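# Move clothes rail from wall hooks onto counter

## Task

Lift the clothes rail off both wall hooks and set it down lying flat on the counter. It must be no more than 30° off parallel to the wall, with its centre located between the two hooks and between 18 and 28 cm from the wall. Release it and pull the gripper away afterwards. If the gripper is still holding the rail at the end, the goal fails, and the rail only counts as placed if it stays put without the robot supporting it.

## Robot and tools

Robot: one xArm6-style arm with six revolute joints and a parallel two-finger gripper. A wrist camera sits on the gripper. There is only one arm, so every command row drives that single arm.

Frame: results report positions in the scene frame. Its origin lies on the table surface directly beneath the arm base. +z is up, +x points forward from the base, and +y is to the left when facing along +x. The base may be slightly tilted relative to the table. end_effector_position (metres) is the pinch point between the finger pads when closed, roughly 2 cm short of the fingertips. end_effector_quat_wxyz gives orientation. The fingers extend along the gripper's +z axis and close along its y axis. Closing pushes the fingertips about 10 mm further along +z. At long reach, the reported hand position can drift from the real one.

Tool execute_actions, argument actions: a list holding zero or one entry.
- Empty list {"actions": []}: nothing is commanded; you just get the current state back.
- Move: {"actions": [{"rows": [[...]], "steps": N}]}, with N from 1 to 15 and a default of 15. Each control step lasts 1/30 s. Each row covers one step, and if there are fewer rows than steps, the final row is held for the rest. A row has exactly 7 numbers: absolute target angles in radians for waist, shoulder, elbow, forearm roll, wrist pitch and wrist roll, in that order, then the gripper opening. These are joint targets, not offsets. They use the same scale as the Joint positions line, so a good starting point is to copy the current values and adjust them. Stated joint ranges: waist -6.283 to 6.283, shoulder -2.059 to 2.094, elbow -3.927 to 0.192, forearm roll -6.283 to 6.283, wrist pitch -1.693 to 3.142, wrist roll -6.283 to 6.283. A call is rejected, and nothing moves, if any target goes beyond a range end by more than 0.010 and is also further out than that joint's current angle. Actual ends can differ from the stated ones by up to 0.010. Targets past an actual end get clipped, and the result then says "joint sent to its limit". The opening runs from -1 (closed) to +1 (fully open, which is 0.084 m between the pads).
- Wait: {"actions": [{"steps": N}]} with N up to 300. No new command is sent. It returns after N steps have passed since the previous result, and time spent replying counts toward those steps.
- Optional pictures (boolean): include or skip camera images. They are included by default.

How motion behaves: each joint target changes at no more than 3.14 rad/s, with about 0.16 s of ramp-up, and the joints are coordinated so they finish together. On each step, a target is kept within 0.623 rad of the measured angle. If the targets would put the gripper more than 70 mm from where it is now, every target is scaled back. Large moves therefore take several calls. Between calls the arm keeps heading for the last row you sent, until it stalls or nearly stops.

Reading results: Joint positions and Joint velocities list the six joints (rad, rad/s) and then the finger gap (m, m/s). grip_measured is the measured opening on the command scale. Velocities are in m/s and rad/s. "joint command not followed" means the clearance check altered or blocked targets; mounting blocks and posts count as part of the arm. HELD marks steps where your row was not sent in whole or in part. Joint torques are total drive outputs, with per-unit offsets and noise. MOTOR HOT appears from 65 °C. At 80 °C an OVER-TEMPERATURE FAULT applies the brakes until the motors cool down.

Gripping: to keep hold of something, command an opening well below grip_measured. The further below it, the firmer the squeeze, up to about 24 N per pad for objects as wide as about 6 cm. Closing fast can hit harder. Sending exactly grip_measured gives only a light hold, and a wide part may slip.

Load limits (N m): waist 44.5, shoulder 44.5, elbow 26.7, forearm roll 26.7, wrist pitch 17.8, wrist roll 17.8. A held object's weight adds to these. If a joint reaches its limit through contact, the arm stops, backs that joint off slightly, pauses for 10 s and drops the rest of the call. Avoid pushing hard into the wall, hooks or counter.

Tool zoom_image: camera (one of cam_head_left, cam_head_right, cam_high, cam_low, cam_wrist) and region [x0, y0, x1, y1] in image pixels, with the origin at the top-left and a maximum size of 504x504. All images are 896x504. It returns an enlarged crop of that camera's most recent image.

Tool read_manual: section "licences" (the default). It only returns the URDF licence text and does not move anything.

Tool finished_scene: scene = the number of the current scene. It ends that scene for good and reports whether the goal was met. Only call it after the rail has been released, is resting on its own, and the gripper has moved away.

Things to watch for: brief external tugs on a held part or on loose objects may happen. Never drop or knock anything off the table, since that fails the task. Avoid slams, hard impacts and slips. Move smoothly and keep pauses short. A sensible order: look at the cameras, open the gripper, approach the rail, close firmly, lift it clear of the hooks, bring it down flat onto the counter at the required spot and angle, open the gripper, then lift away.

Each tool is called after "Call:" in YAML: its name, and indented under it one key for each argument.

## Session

Call:
execute_actions:
  actions: []

Scene clock: 0.00 s of 4700.00 s.
end_effector_position=(+0.0682, -0.3741, +0.1546) grip_measured=+1.00 end_effector_quat_wxyz=(+0.630, +0.727, +0.025, -0.273) end_effector_velocity=(-0.000, +0.000, +0.000) end_effector_angular_velocity=(-0.000, -0.000, -0.000)
Joint positions: [-0.511  0.656 -0.591 -1.891  1.56   2.017  0.084]
Joint velocities: [ 0. -0.  0.  0.  0.  0.  0.]
Joint torques (N m, as the arm reports them, + toward a larger angle): no reading
Motor temperatures (°C, as the motors report them): [31 28 35 34 34 34]

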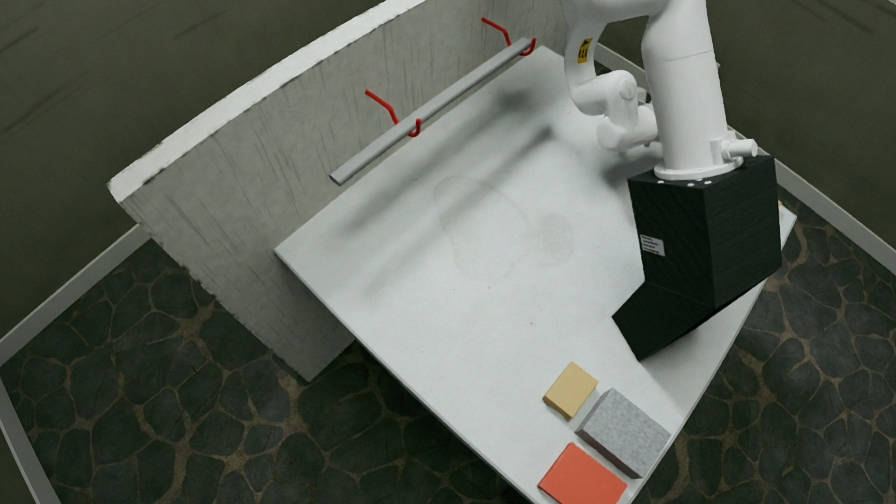

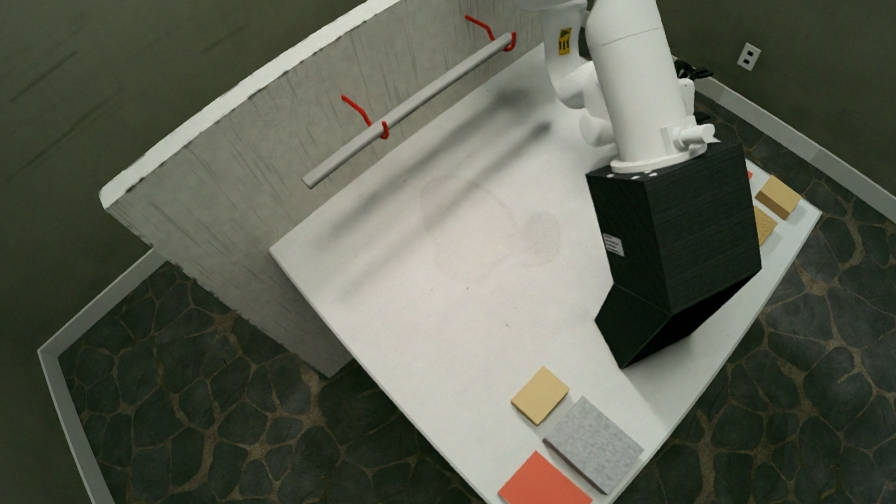

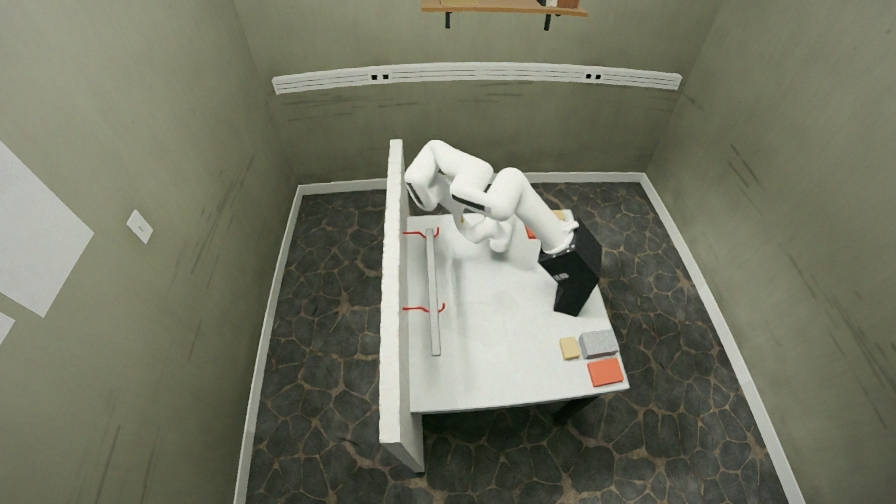

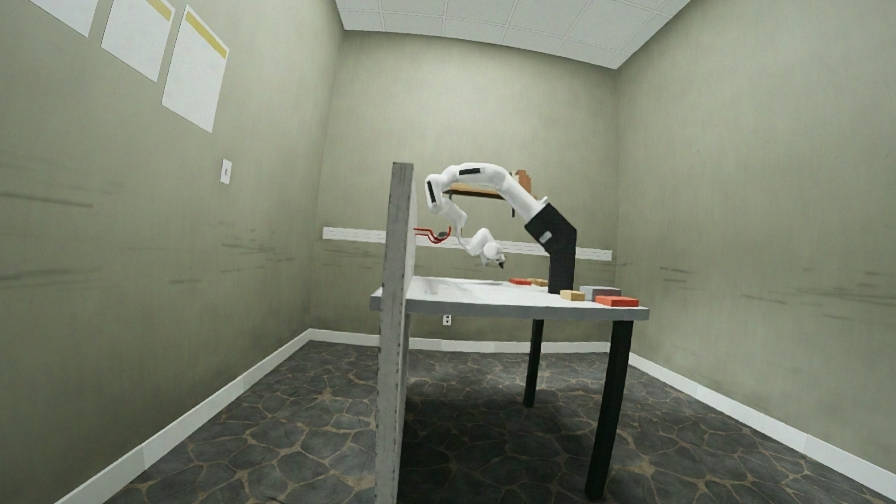

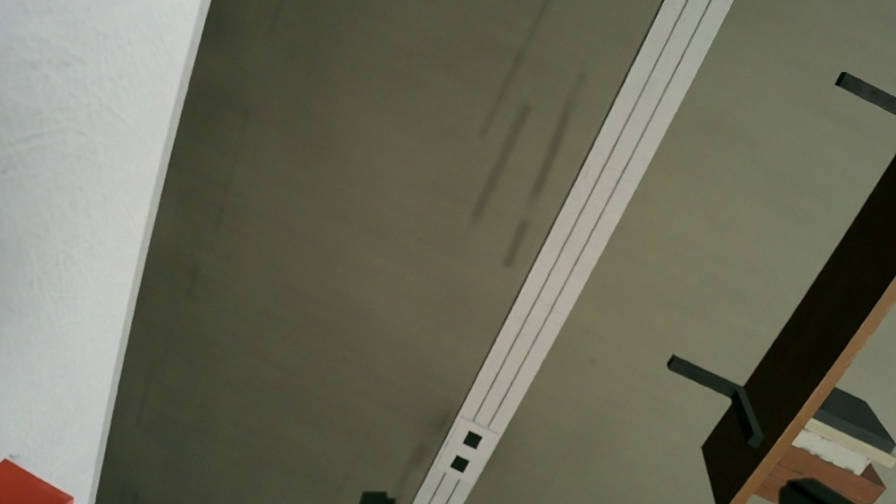

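Call:
execute_actions:
  actions:
    - {"rows":[[-0.4,0.2,-0.42,-1.6,0.95,2.3,1]],"steps":15}
  pictures: false

Call:
execute_actions:
  actions:
    - {"rows":[[-0.25,-0.3,-0.25,-0.9,0.62,2.7,1]],"steps":15}
  pictures: false

Call:
execute_actions:
  actions:
    - {"rows":[[-0.1,-0.72,-0.15,0.1,0.62,3.1,1]],"steps":15}

Scene clock: 3.97 s of 4700.00 s.
end_effector_position=(+0.1086, -0.2691, +0.1374) grip_measured=+1.00 end_effector_quat_wxyz=(+0.512, +0.752, -0.360, -0.207) end_effector_velocity=(-0.011, +0.034, -0.001) end_effector_angular_velocity=(+0.021, -0.067, -0.130)
Joint positions: [-0.401  0.203 -0.422 -1.603  0.957  2.297  0.084]
Joint velocities: [ 0.003 -0.038  0.046  0.053 -0.116  0.056  0.   ]
Joint torques (N m, as the arm reports them, + toward a larger angle): [ -1.33 -15.44   9.04   0.24   0.88  -0.05]
Motor temperatures (°C, as the motors report them): [31 28 35 34 34 34]
Steps of this call (steps 1 to 90: nothing new was sent; then 0.47 s passed at rest; steps 91 to 105: all 15 steps of this action). Readings (joint positions):
91: [-0.511 0.656 -0.591 -1.890 1.559 2.017]
92: [-0.510 0.651 -0.589 -1.887 1.551 2.021]
94: [-0.500 0.607 -0.571 -1.857 1.488 2.051]
98: [-0.445 0.385 -0.491 -1.719 1.200 2.184]
105: the state above

Scene clock: 4.47 s of 4700.00 s.
end_effector_position=(+0.2022, -0.1595, +0.1566) grip_measured=+1.00 end_effector_quat_wxyz=(-0.394, -0.459, +0.791, +0.090) end_effector_velocity=(+0.050, +0.051, +0.006) end_effector_angular_velocity=(-0.158, -0.276, -0.446)
Joint positions: [-0.253 -0.29  -0.255 -0.919  0.628  2.689  0.084]
Joint velocities: [ 0.061 -0.211  0.082  0.339 -0.154  0.192 -0.   ]
Joint torques (N m, as the arm reports them, + toward a larger angle): [-0.59 -8.85  2.6  -0.87  0.73 -0.37]
Motor temperatures (°C, as the motors report them): [31 28 35 34 34 34]
Steps of this call (steps 1 to 15: all 15 steps of this action). Readings (joint positions):
1: [-0.401 0.202 -0.420 -1.601 0.954 2.298]
2: [-0.399 0.197 -0.418 -1.593 0.948 2.304]
4: [-0.385 0.149 -0.399 -1.530 0.914 2.346]
8: [-0.324 -0.054 -0.335 -1.261 0.783 2.503]
15: the state above

Scene clock: 4.97 s of 4700.00 s.
end_effector_position=(+0.2899, -0.0686, +0.2008) grip_measured=+1.00 end_effector_quat_wxyz=(-0.273, +0.121, +0.948, +0.104) end_effector_velocity=(+0.064, +0.090, +0.031) end_effector_angular_velocity=(-0.027, -0.021, -1.144)
Joint positions: [-0.104 -0.709 -0.152  0.047  0.62   3.089  0.084]
Joint velocities: [ 0.074 -0.204  0.055  1.014 -0.     0.206 -0.   ]
Joint torques (N m, as the arm reports them, + toward a larger angle): [ 0.13 -9.5  -6.89 -2.45 -0.09 -0.25]
Motor temperatures (°C, as the motors report them): [31 28 35 34 34 34]
Steps of this call (steps 1 to 15: all 15 steps of this action). Readings (joint positions):
1: [-0.251 -0.295 -0.253 -0.910 0.625 2.695]
2: [-0.249 -0.301 -0.250 -0.898 0.623 2.702]
4: [-0.234 -0.344 -0.236 -0.831 0.623 2.747]
8: [-0.165 -0.538 -0.195 -0.514 0.621 2.926]
15: the state above

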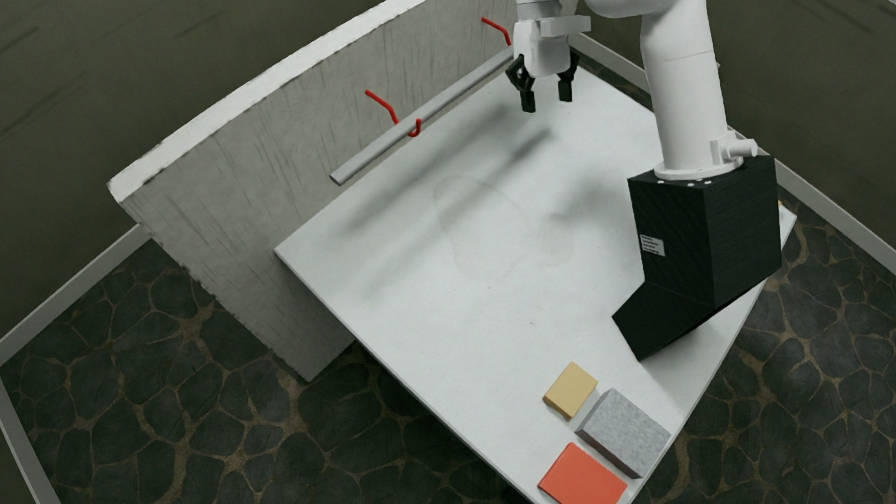

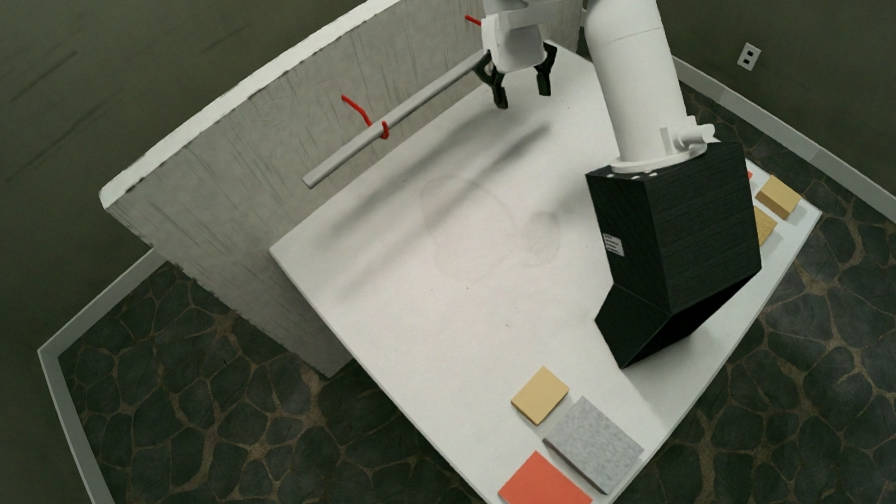

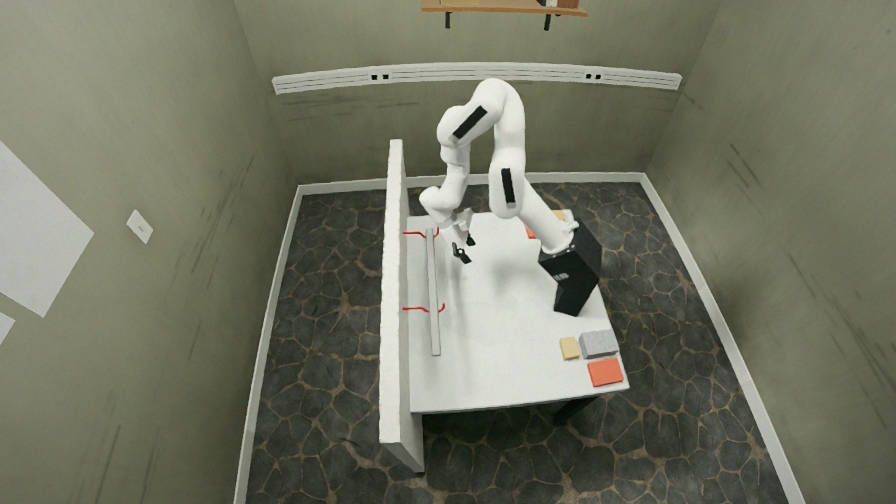

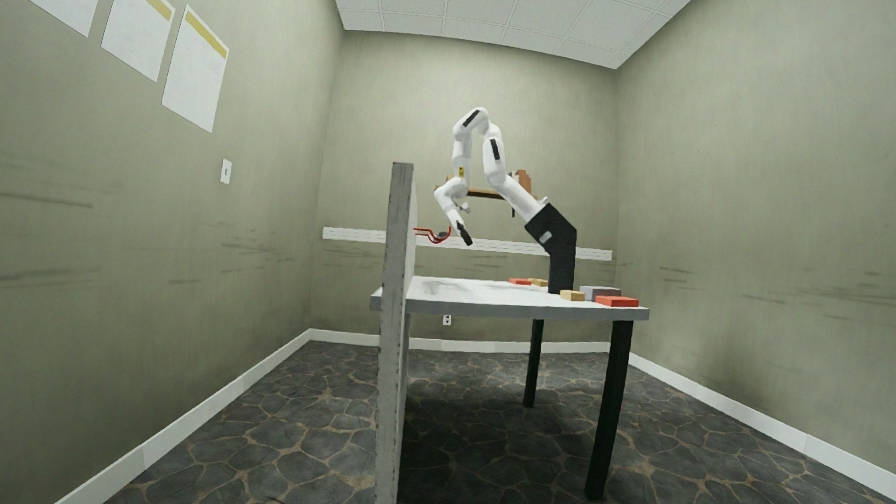

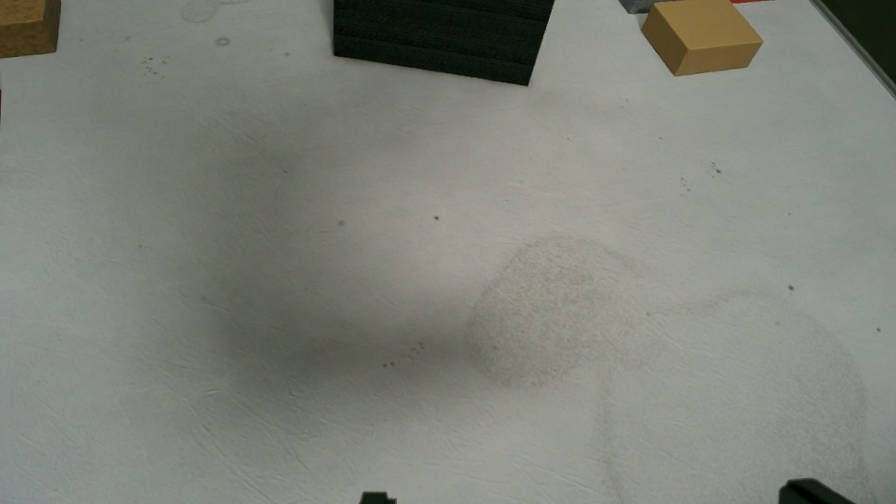

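Call:
execute_actions:
  actions:
    - {"rows":[[0.025,-0.723,-0.102,1.297,0.599,3.233,1]],"steps":15}
  pictures: false

Call:
execute_actions:
  actions:
    - {"steps":8}

Call:
zoom_image:
  camera: "cam_low"
  region: [400,190,500,290]

Scene clock: 6.80 s of 4700.00 s.
end_effector_position=(+0.3396, +0.0281, +0.2196) grip_measured=+1.00 end_effector_quat_wxyz=(-0.275, +0.606, +0.700, +0.259) end_effector_velocity=(+0.140, +0.043, +0.017) end_effector_angular_velocity=(+0.124, +0.389, -1.875)
Joint positions: [ 0.022 -0.723 -0.103  1.164  0.6    3.23   0.084]
Joint velocities: [ 0.048 -0.002  0.015  1.904 -0.011  0.057 -0.   ]
Joint torques (N m, as the arm reports them, + toward a larger angle): [  0.65 -12.26  -6.04  -2.34   0.21  -0.42]
Motor temperatures (°C, as the motors report them): [31 28 35 34 34 34]
Steps of this call (steps 1 to 30: the robot went on to your last target; steps 31 to 40: nothing new was sent; steps 41 to 55: all 15 steps of this action). Readings (joint positions):
41: [-0.100 -0.720 -0.150 0.101 0.620 3.100]
42: [-0.099 -0.720 -0.150 0.108 0.620 3.102]
44: [-0.087 -0.720 -0.146 0.171 0.617 3.115]
48: [-0.026 -0.722 -0.121 0.503 0.608 3.178]
55: the state above

Scene clock: 7.07 s of 4700.00 s.
end_effector_position=(+0.3496, +0.0301, +0.2206) grip_measured=+1.00 end_effector_quat_wxyz=(-0.270, +0.652, +0.654, +0.271) end_effector_velocity=(+0.000, +0.001, +0.000) end_effector_angular_velocity=(+0.003, +0.006, -0.020)
Joint positions: [ 0.025 -0.723 -0.102  1.294  0.599  3.233  0.084]
Joint velocities: [0.001 0.    0.002 0.021 0.    0.001 0.   ]
Joint torques (N m, as the arm reports them, + toward a larger angle): [  1.26 -12.09  -5.58   0.27   0.26  -0.15]
Motor temperatures (°C, as the motors report them): [31 28 35 34 34 34]
Steps of this call (steps 1 to 8: the robot went on to your last target). Readings (joint positions):
1: [0.023 -0.723 -0.102 1.218 0.599 3.231]
2: [0.024 -0.723 -0.102 1.255 0.599 3.232]
4: [0.024 -0.723 -0.102 1.284 0.599 3.233]
8: the state above

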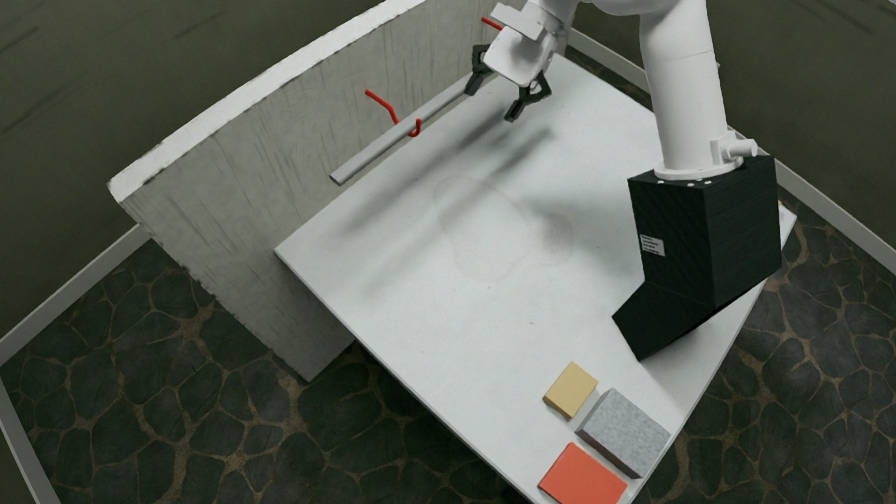

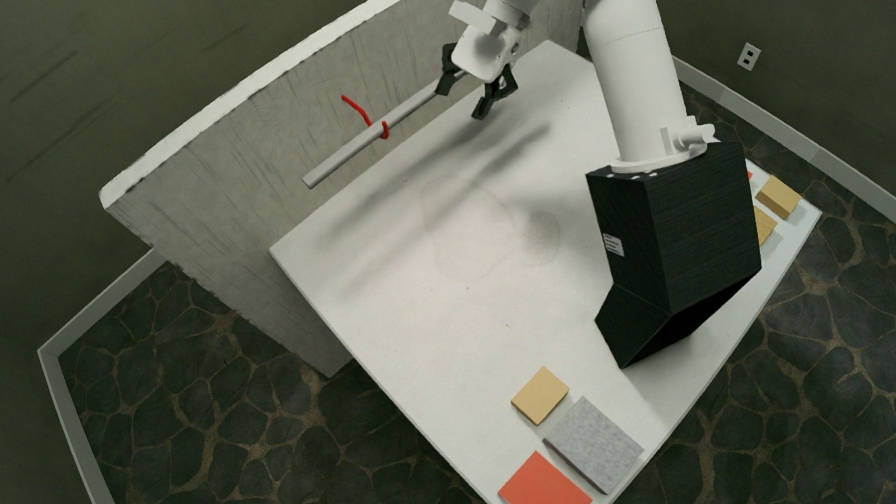

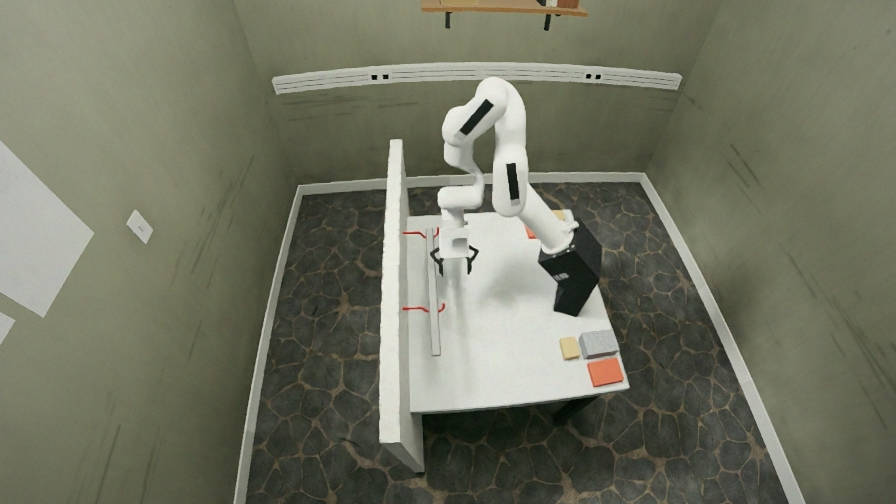

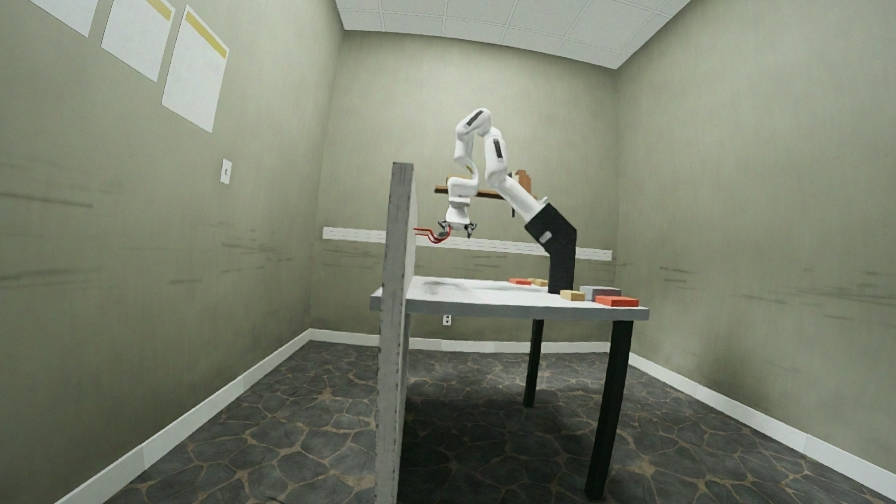

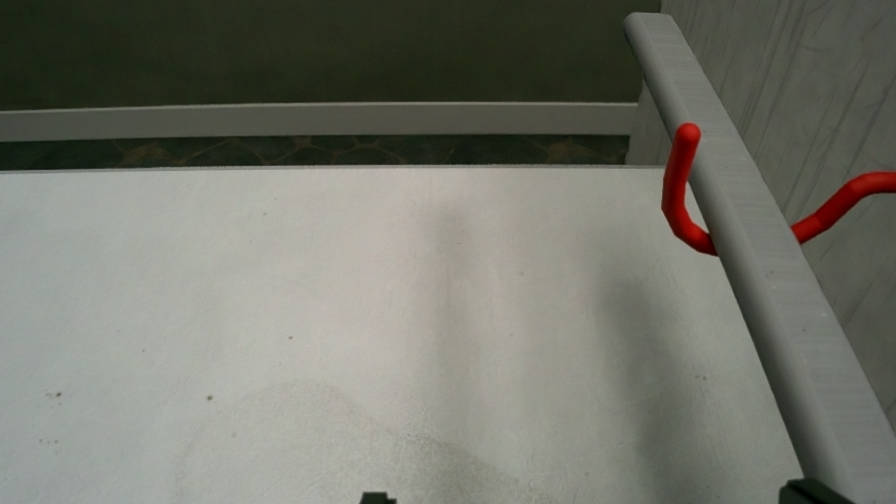

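Region (400, 190, 500, 290) of cam_low's 896x504 image, scaled by 5.040, with more detail than that image has.

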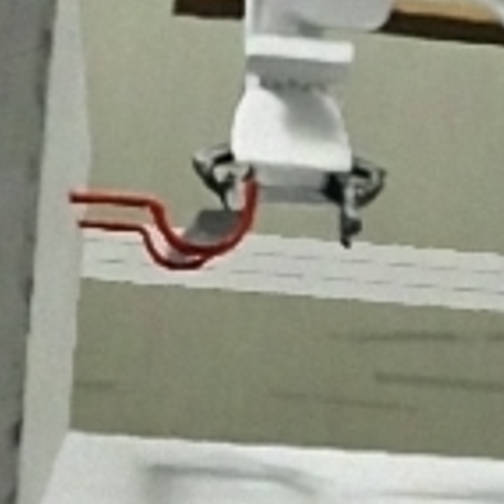

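Call:
execute_actions:
  actions:
    - {"rows":[[0.0,-1.066,0.015,1.02,0.708,3.56,1]],"steps":15}
  pictures: false

Call:
execute_actions:
  actions:
    - {"rows":[[0.088,-0.90,-0.225,0.937,0.685,3.72,1]],"steps":15}

Scene clock: 11.00 s of 4700.00 s.
end_effector_position=(+0.3496, +0.0303, +0.2207) grip_measured=+1.00 end_effector_quat_wxyz=(-0.270, +0.653, +0.653, +0.271) end_effector_velocity=(+0.000, -0.000, +0.000) end_effector_angular_velocity=(-0.000, -0.001, +0.000)
Joint positions: [ 0.025 -0.723 -0.102  1.297  0.599  3.233  0.084]
Joint velocities: [ 0.    -0.    -0.001 -0.    -0.     0.    -0.   ]
Joint torques (N m, as the arm reports them, + toward a larger angle): [  1.06 -12.53  -5.8    0.22   0.24   0.04]
Motor temperatures (°C, as the motors report them): [31 28 35 34 34 34]
A step of this action was HELD (marked below), so the robot has no last target. The arm can still carry out the HELD step.
Steps of this call (steps 1 to 30: the robot went on to your last target; steps 31 to 100: nothing new was sent; then 0.10 s passed at rest; steps 101 to 115: all 15 steps of this action). Readings (joint positions):
101: [0.025 -0.723 -0.102 1.297 0.599 3.233] HELD
102: [0.025 -0.723 -0.102 1.297 0.599 3.233] HELD
103: [0.025 -0.723 -0.102 1.297 0.599 3.233] HELD
104: [0.025 -0.723 -0.102 1.297 0.599 3.233] HELD
105: [0.025 -0.723 -0.102 1.297 0.599 3.233] HELD
106: [0.025 -0.723 -0.102 1.297 0.599 3.233] HELD
107: [0.025 -0.723 -0.102 1.297 0.599 3.233] HELD
108: [0.025 -0.723 -0.102 1.297 0.599 3.233] HELD
109: [0.025 -0.723 -0.102 1.297 0.599 3.233] HELD
110: [0.025 -0.723 -0.102 1.297 0.599 3.233] HELD
111: [0.025 -0.723 -0.102 1.297 0.599 3.233] HELD
112: [0.025 -0.723 -0.102 1.297 0.599 3.233] HELD
113: [0.025 -0.723 -0.102 1.297 0.599 3.233] HELD
114: [0.025 -0.723 -0.102 1.297 0.599 3.233] HELD
115: the state above HELD
joint command not followed: on one or more control steps a check withheld the commanded joint targets, and the robot was not sent them on those steps. On the call's last step the targets were still withheld.
cause: the commanded joint targets would bring two parts of the arm too close to each other (joints 2 (shoulder) to 4 (forearm roll) lie between them); next, command targets that bring no two parts of the arm closer together.

Scene clock: 11.50 s of 4700.00 s.
end_effector_position=(+0.3879, +0.0316, +0.2438) grip_measured=+1.00 end_effector_quat_wxyz=(-0.272, +0.650, +0.653, +0.277) end_effector_velocity=(+0.118, +0.001, +0.083) end_effector_angular_velocity=(+0.012, -0.006, +0.009)
Joint positions: [ 0.052 -0.799 -0.155  1.143  0.636  3.442  0.084]
Joint velocities: [ 0.091 -0.254 -0.175 -0.515  0.123  0.696 -0.   ]
Joint torques (N m, as the arm reports them, + toward a larger angle): [  1.15 -13.    -8.5    0.16   0.22  -0.18]
Motor temperatures (°C, as the motors report them): [31 28 35 34 34 34]
Steps of this call (steps 1 to 15: all 15 steps of this action). Readings (joint positions):
1: [0.025 -0.723 -0.102 1.297 0.599 3.233]
2: [0.025 -0.724 -0.102 1.296 0.599 3.235]
4: [0.026 -0.727 -0.104 1.289 0.601 3.245]
8: [0.032 -0.744 -0.116 1.254 0.609 3.291]
15: the state above

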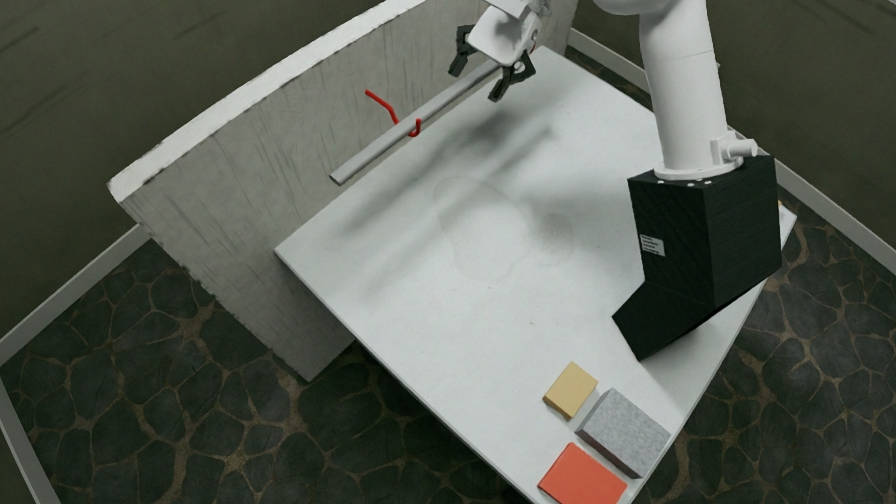

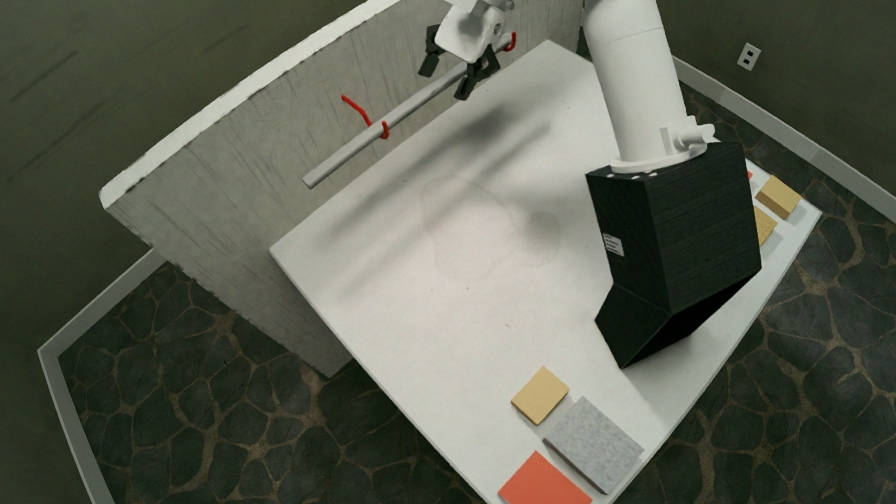

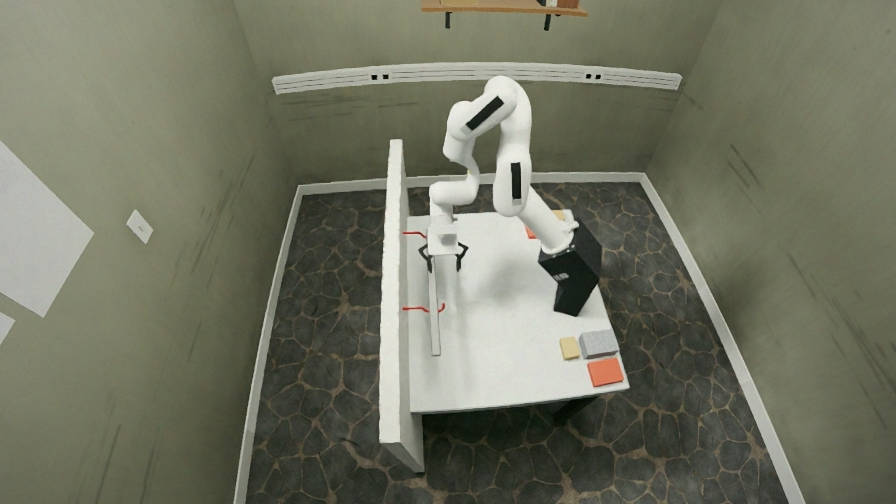

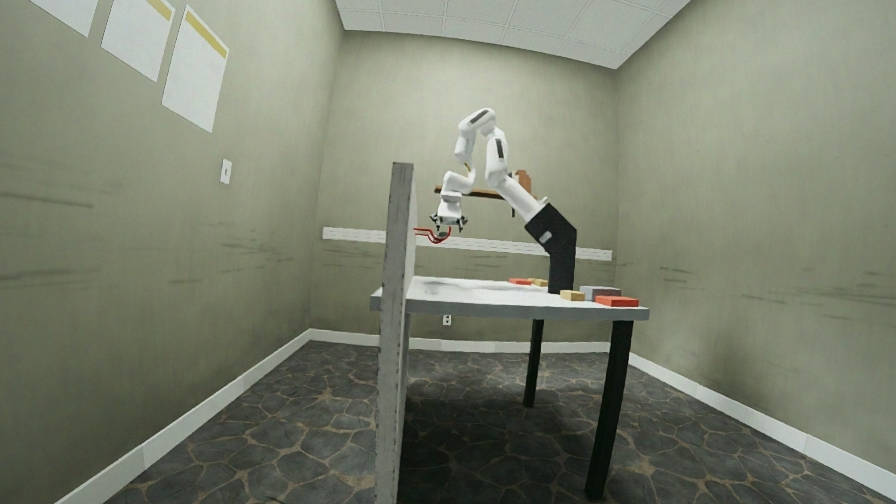

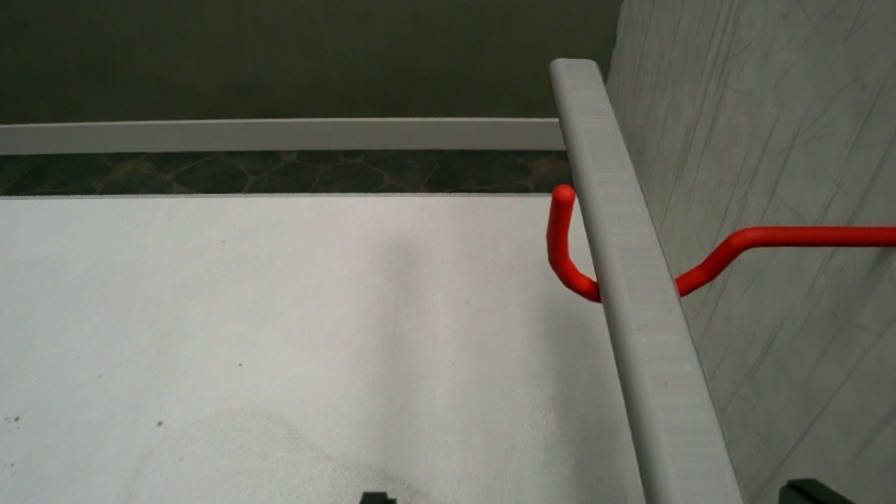

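It went the direct route anyway and passed over.

Call:
execute_actions:
  actions:
    - {"rows":[[0.088,-0.90,-0.225,0.937,0.685,3.72,1]],"steps":12}

Scene clock: 12.37 s of 4700.00 s.
end_effector_position=(+0.4302, +0.0293, +0.2795) grip_measured=+1.00 end_effector_quat_wxyz=(-0.269, +0.652, +0.655, +0.272) end_effector_velocity=(+0.001, -0.000, +0.001) end_effector_angular_velocity=(-0.001, -0.003, -0.000)
Joint positions: [ 0.088 -0.9   -0.225  0.937  0.685  3.72   0.084]
Joint velocities: [-0.    -0.001 -0.002 -0.001  0.     0.    -0.   ]
Joint torques (N m, as the arm reports them, + toward a larger angle): [  1.05 -13.04 -12.8    0.11   0.08  -0.07]
Motor temperatures (°C, as the motors report them): [31 28 35 34 34 34]
Steps of this call (steps 1 to 14: the robot went on to your last target; steps 15 to 26: all 12 steps of this action). Readings (joint positions):
15: [0.088 -0.899 -0.224 0.939 0.684 3.717]
16: [0.088 -0.899 -0.224 0.938 0.685 3.718]
18: [0.088 -0.899 -0.224 0.938 0.685 3.719]
22: [0.088 -0.900 -0.225 0.937 0.685 3.720]
26: the state above

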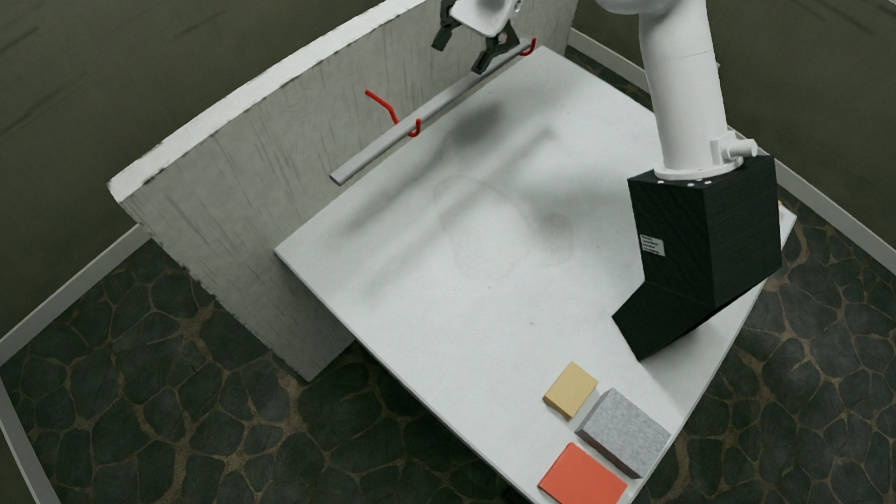

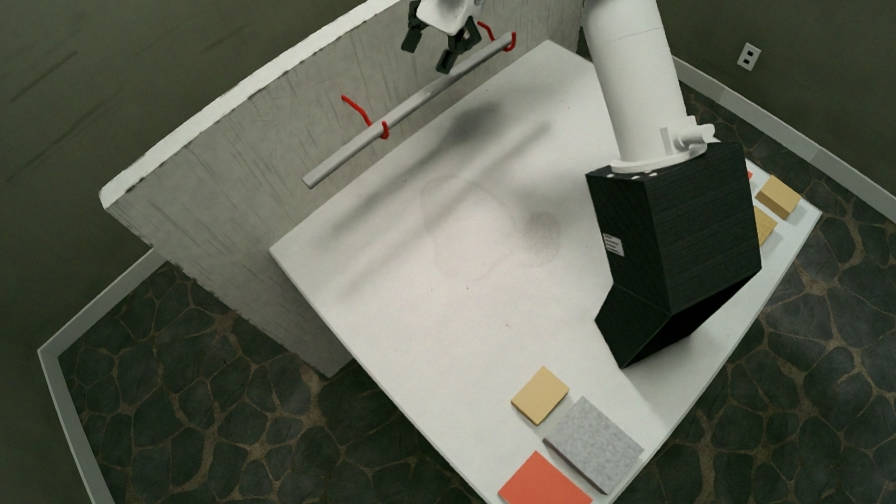

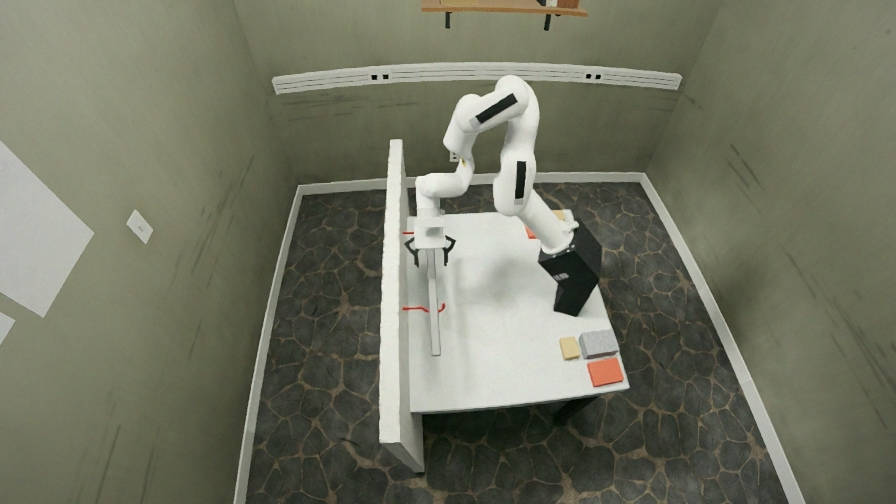

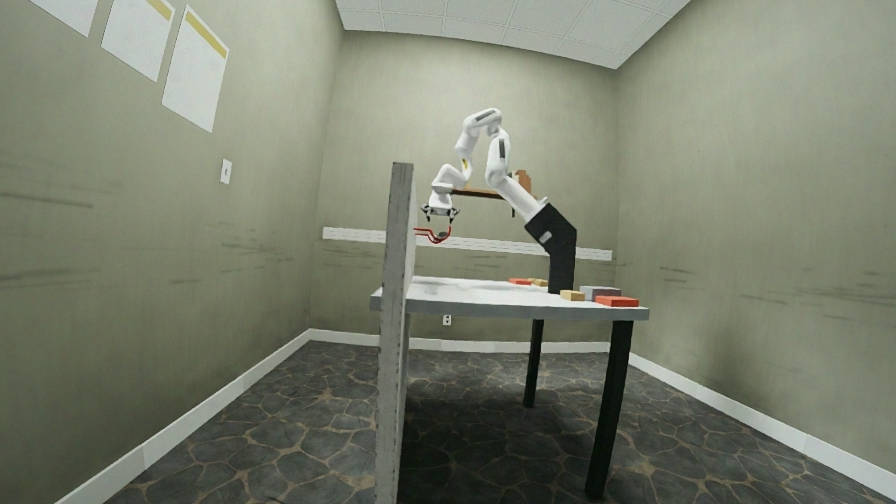

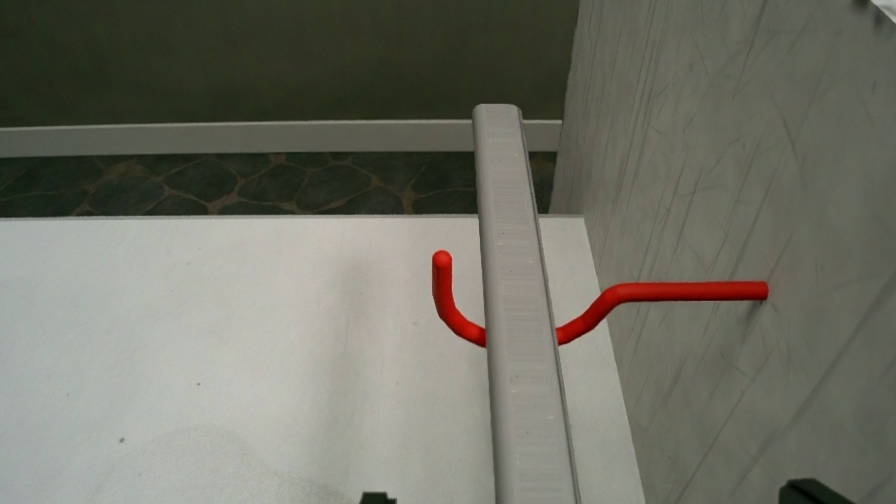

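Call:
execute_actions:
  actions:
    - {"rows":[[0.09,-0.74,-0.275,1.05,0.62,3.583,1],[0.09,-0.74,-0.275,1.05,0.62,3.583,1],[0.09,-0.74,-0.275,1.05,0.62,3.583,1],[0.09,-0.74,-0.275,1.05,0.62,3.583,1],[0.082,-0.64,-0.315,1.13,0.602,3.483,1],[0.082,-0.64,-0.315,1.13,0.602,3.483,1],[0.082,-0.64,-0.315,1.13,0.602,3.483,1],[0.075,-0.54,-0.355,1.21,0.585,3.383,1]],"steps":15}

Call:
zoom_image:
  camera: "cam_low"
  region: [400,190,500,290]

Scene clock: 16.80 s of 4700.00 s.
end_effector_position=(+0.4330, +0.0298, +0.2128) grip_measured=+1.00 end_effector_quat_wxyz=(-0.272, +0.655, +0.651, +0.269) end_effector_velocity=(+0.012, -0.003, -0.011) end_effector_angular_velocity=(-0.007, -0.038, -0.002)
Joint positions: [ 0.075 -0.544 -0.352  1.206  0.586  3.389  0.084]
Joint velocities: [-0.003  0.059 -0.042  0.071 -0.018 -0.096  0.   ]
Joint torques (N m, as the arm reports them, + toward a larger angle): [  1.82 -20.23  -8.1   -0.05   0.22   0.24]
Motor temperatures (°C, as the motors report them): [31 28 35 34 34 34]
Steps of this call (steps 1 to 15: the robot went on to your last target; steps 16 to 90: nothing new was sent; then 0.93 s passed at rest; steps 91 to 105: all 15 steps of this action). Readings (joint positions):
91: [0.088 -0.900 -0.225 0.937 0.685 3.719]
92: [0.088 -0.893 -0.227 0.943 0.681 3.712]
94: [0.089 -0.838 -0.246 0.983 0.658 3.664]
98: [0.085 -0.692 -0.294 1.088 0.614 3.536]
105: the state above

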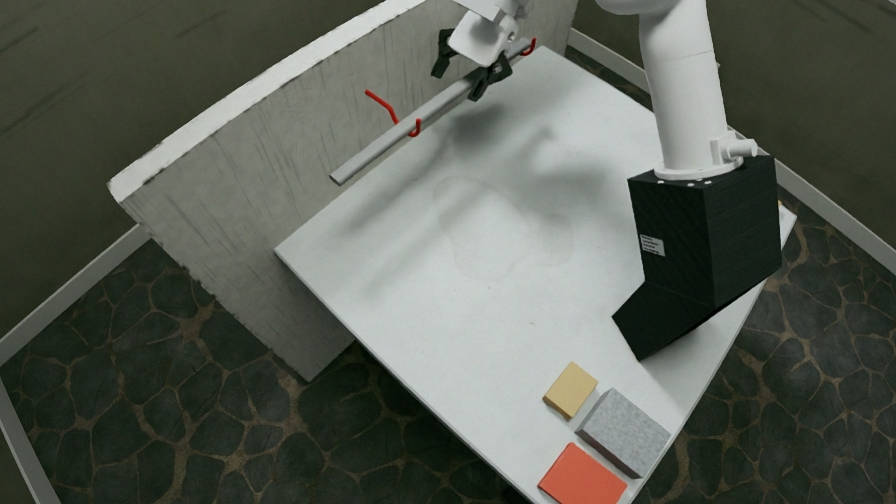

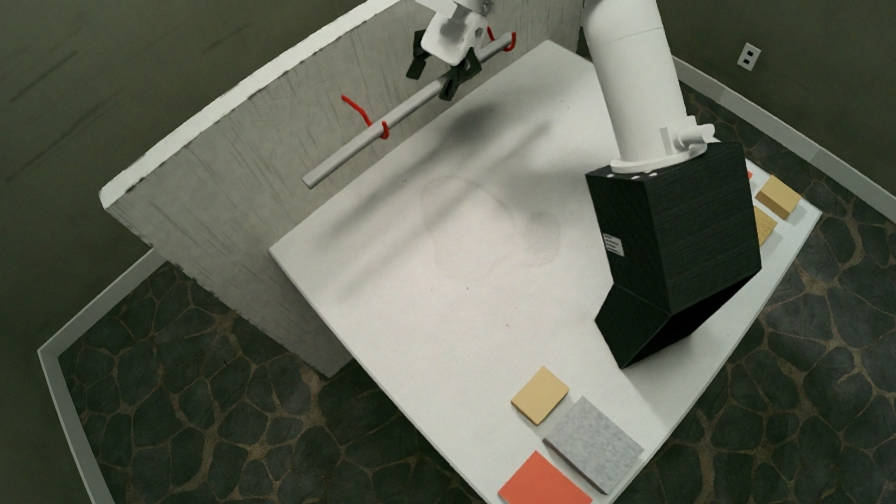

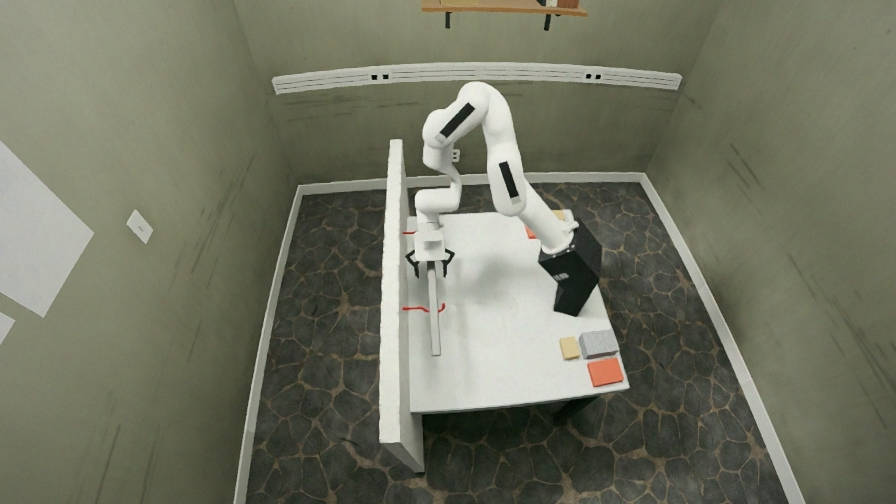

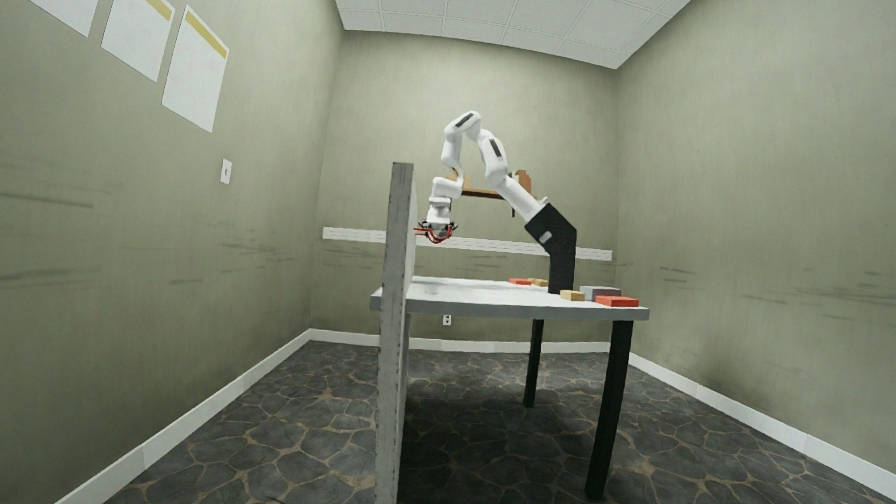

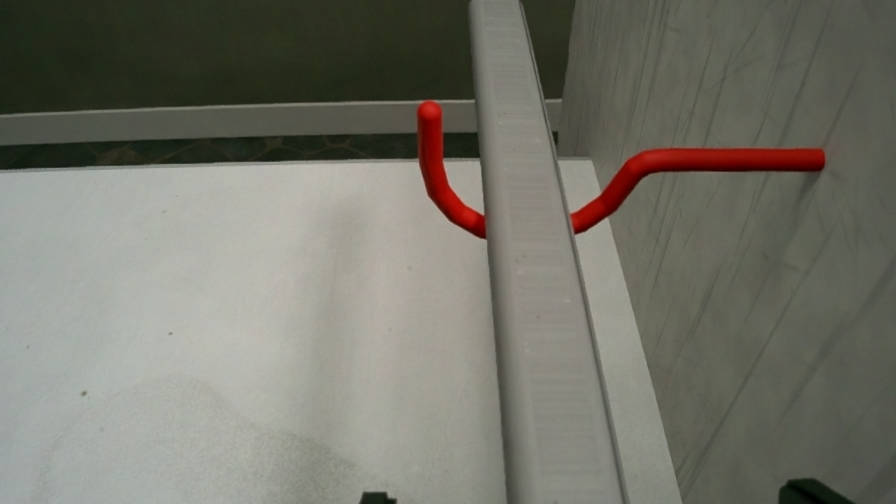

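Region (400, 190, 500, 290) of cam_low's 896x504 image, scaled by 5.040, with more detail than that image has.

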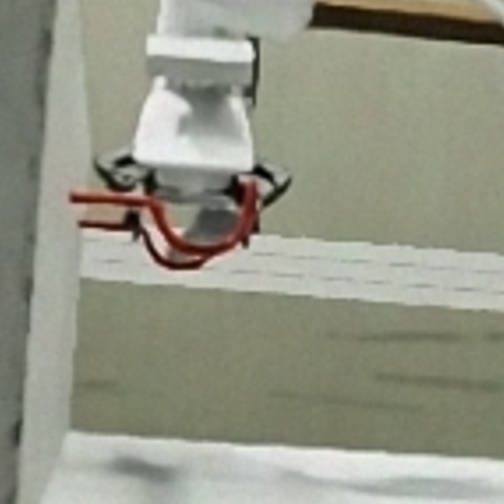

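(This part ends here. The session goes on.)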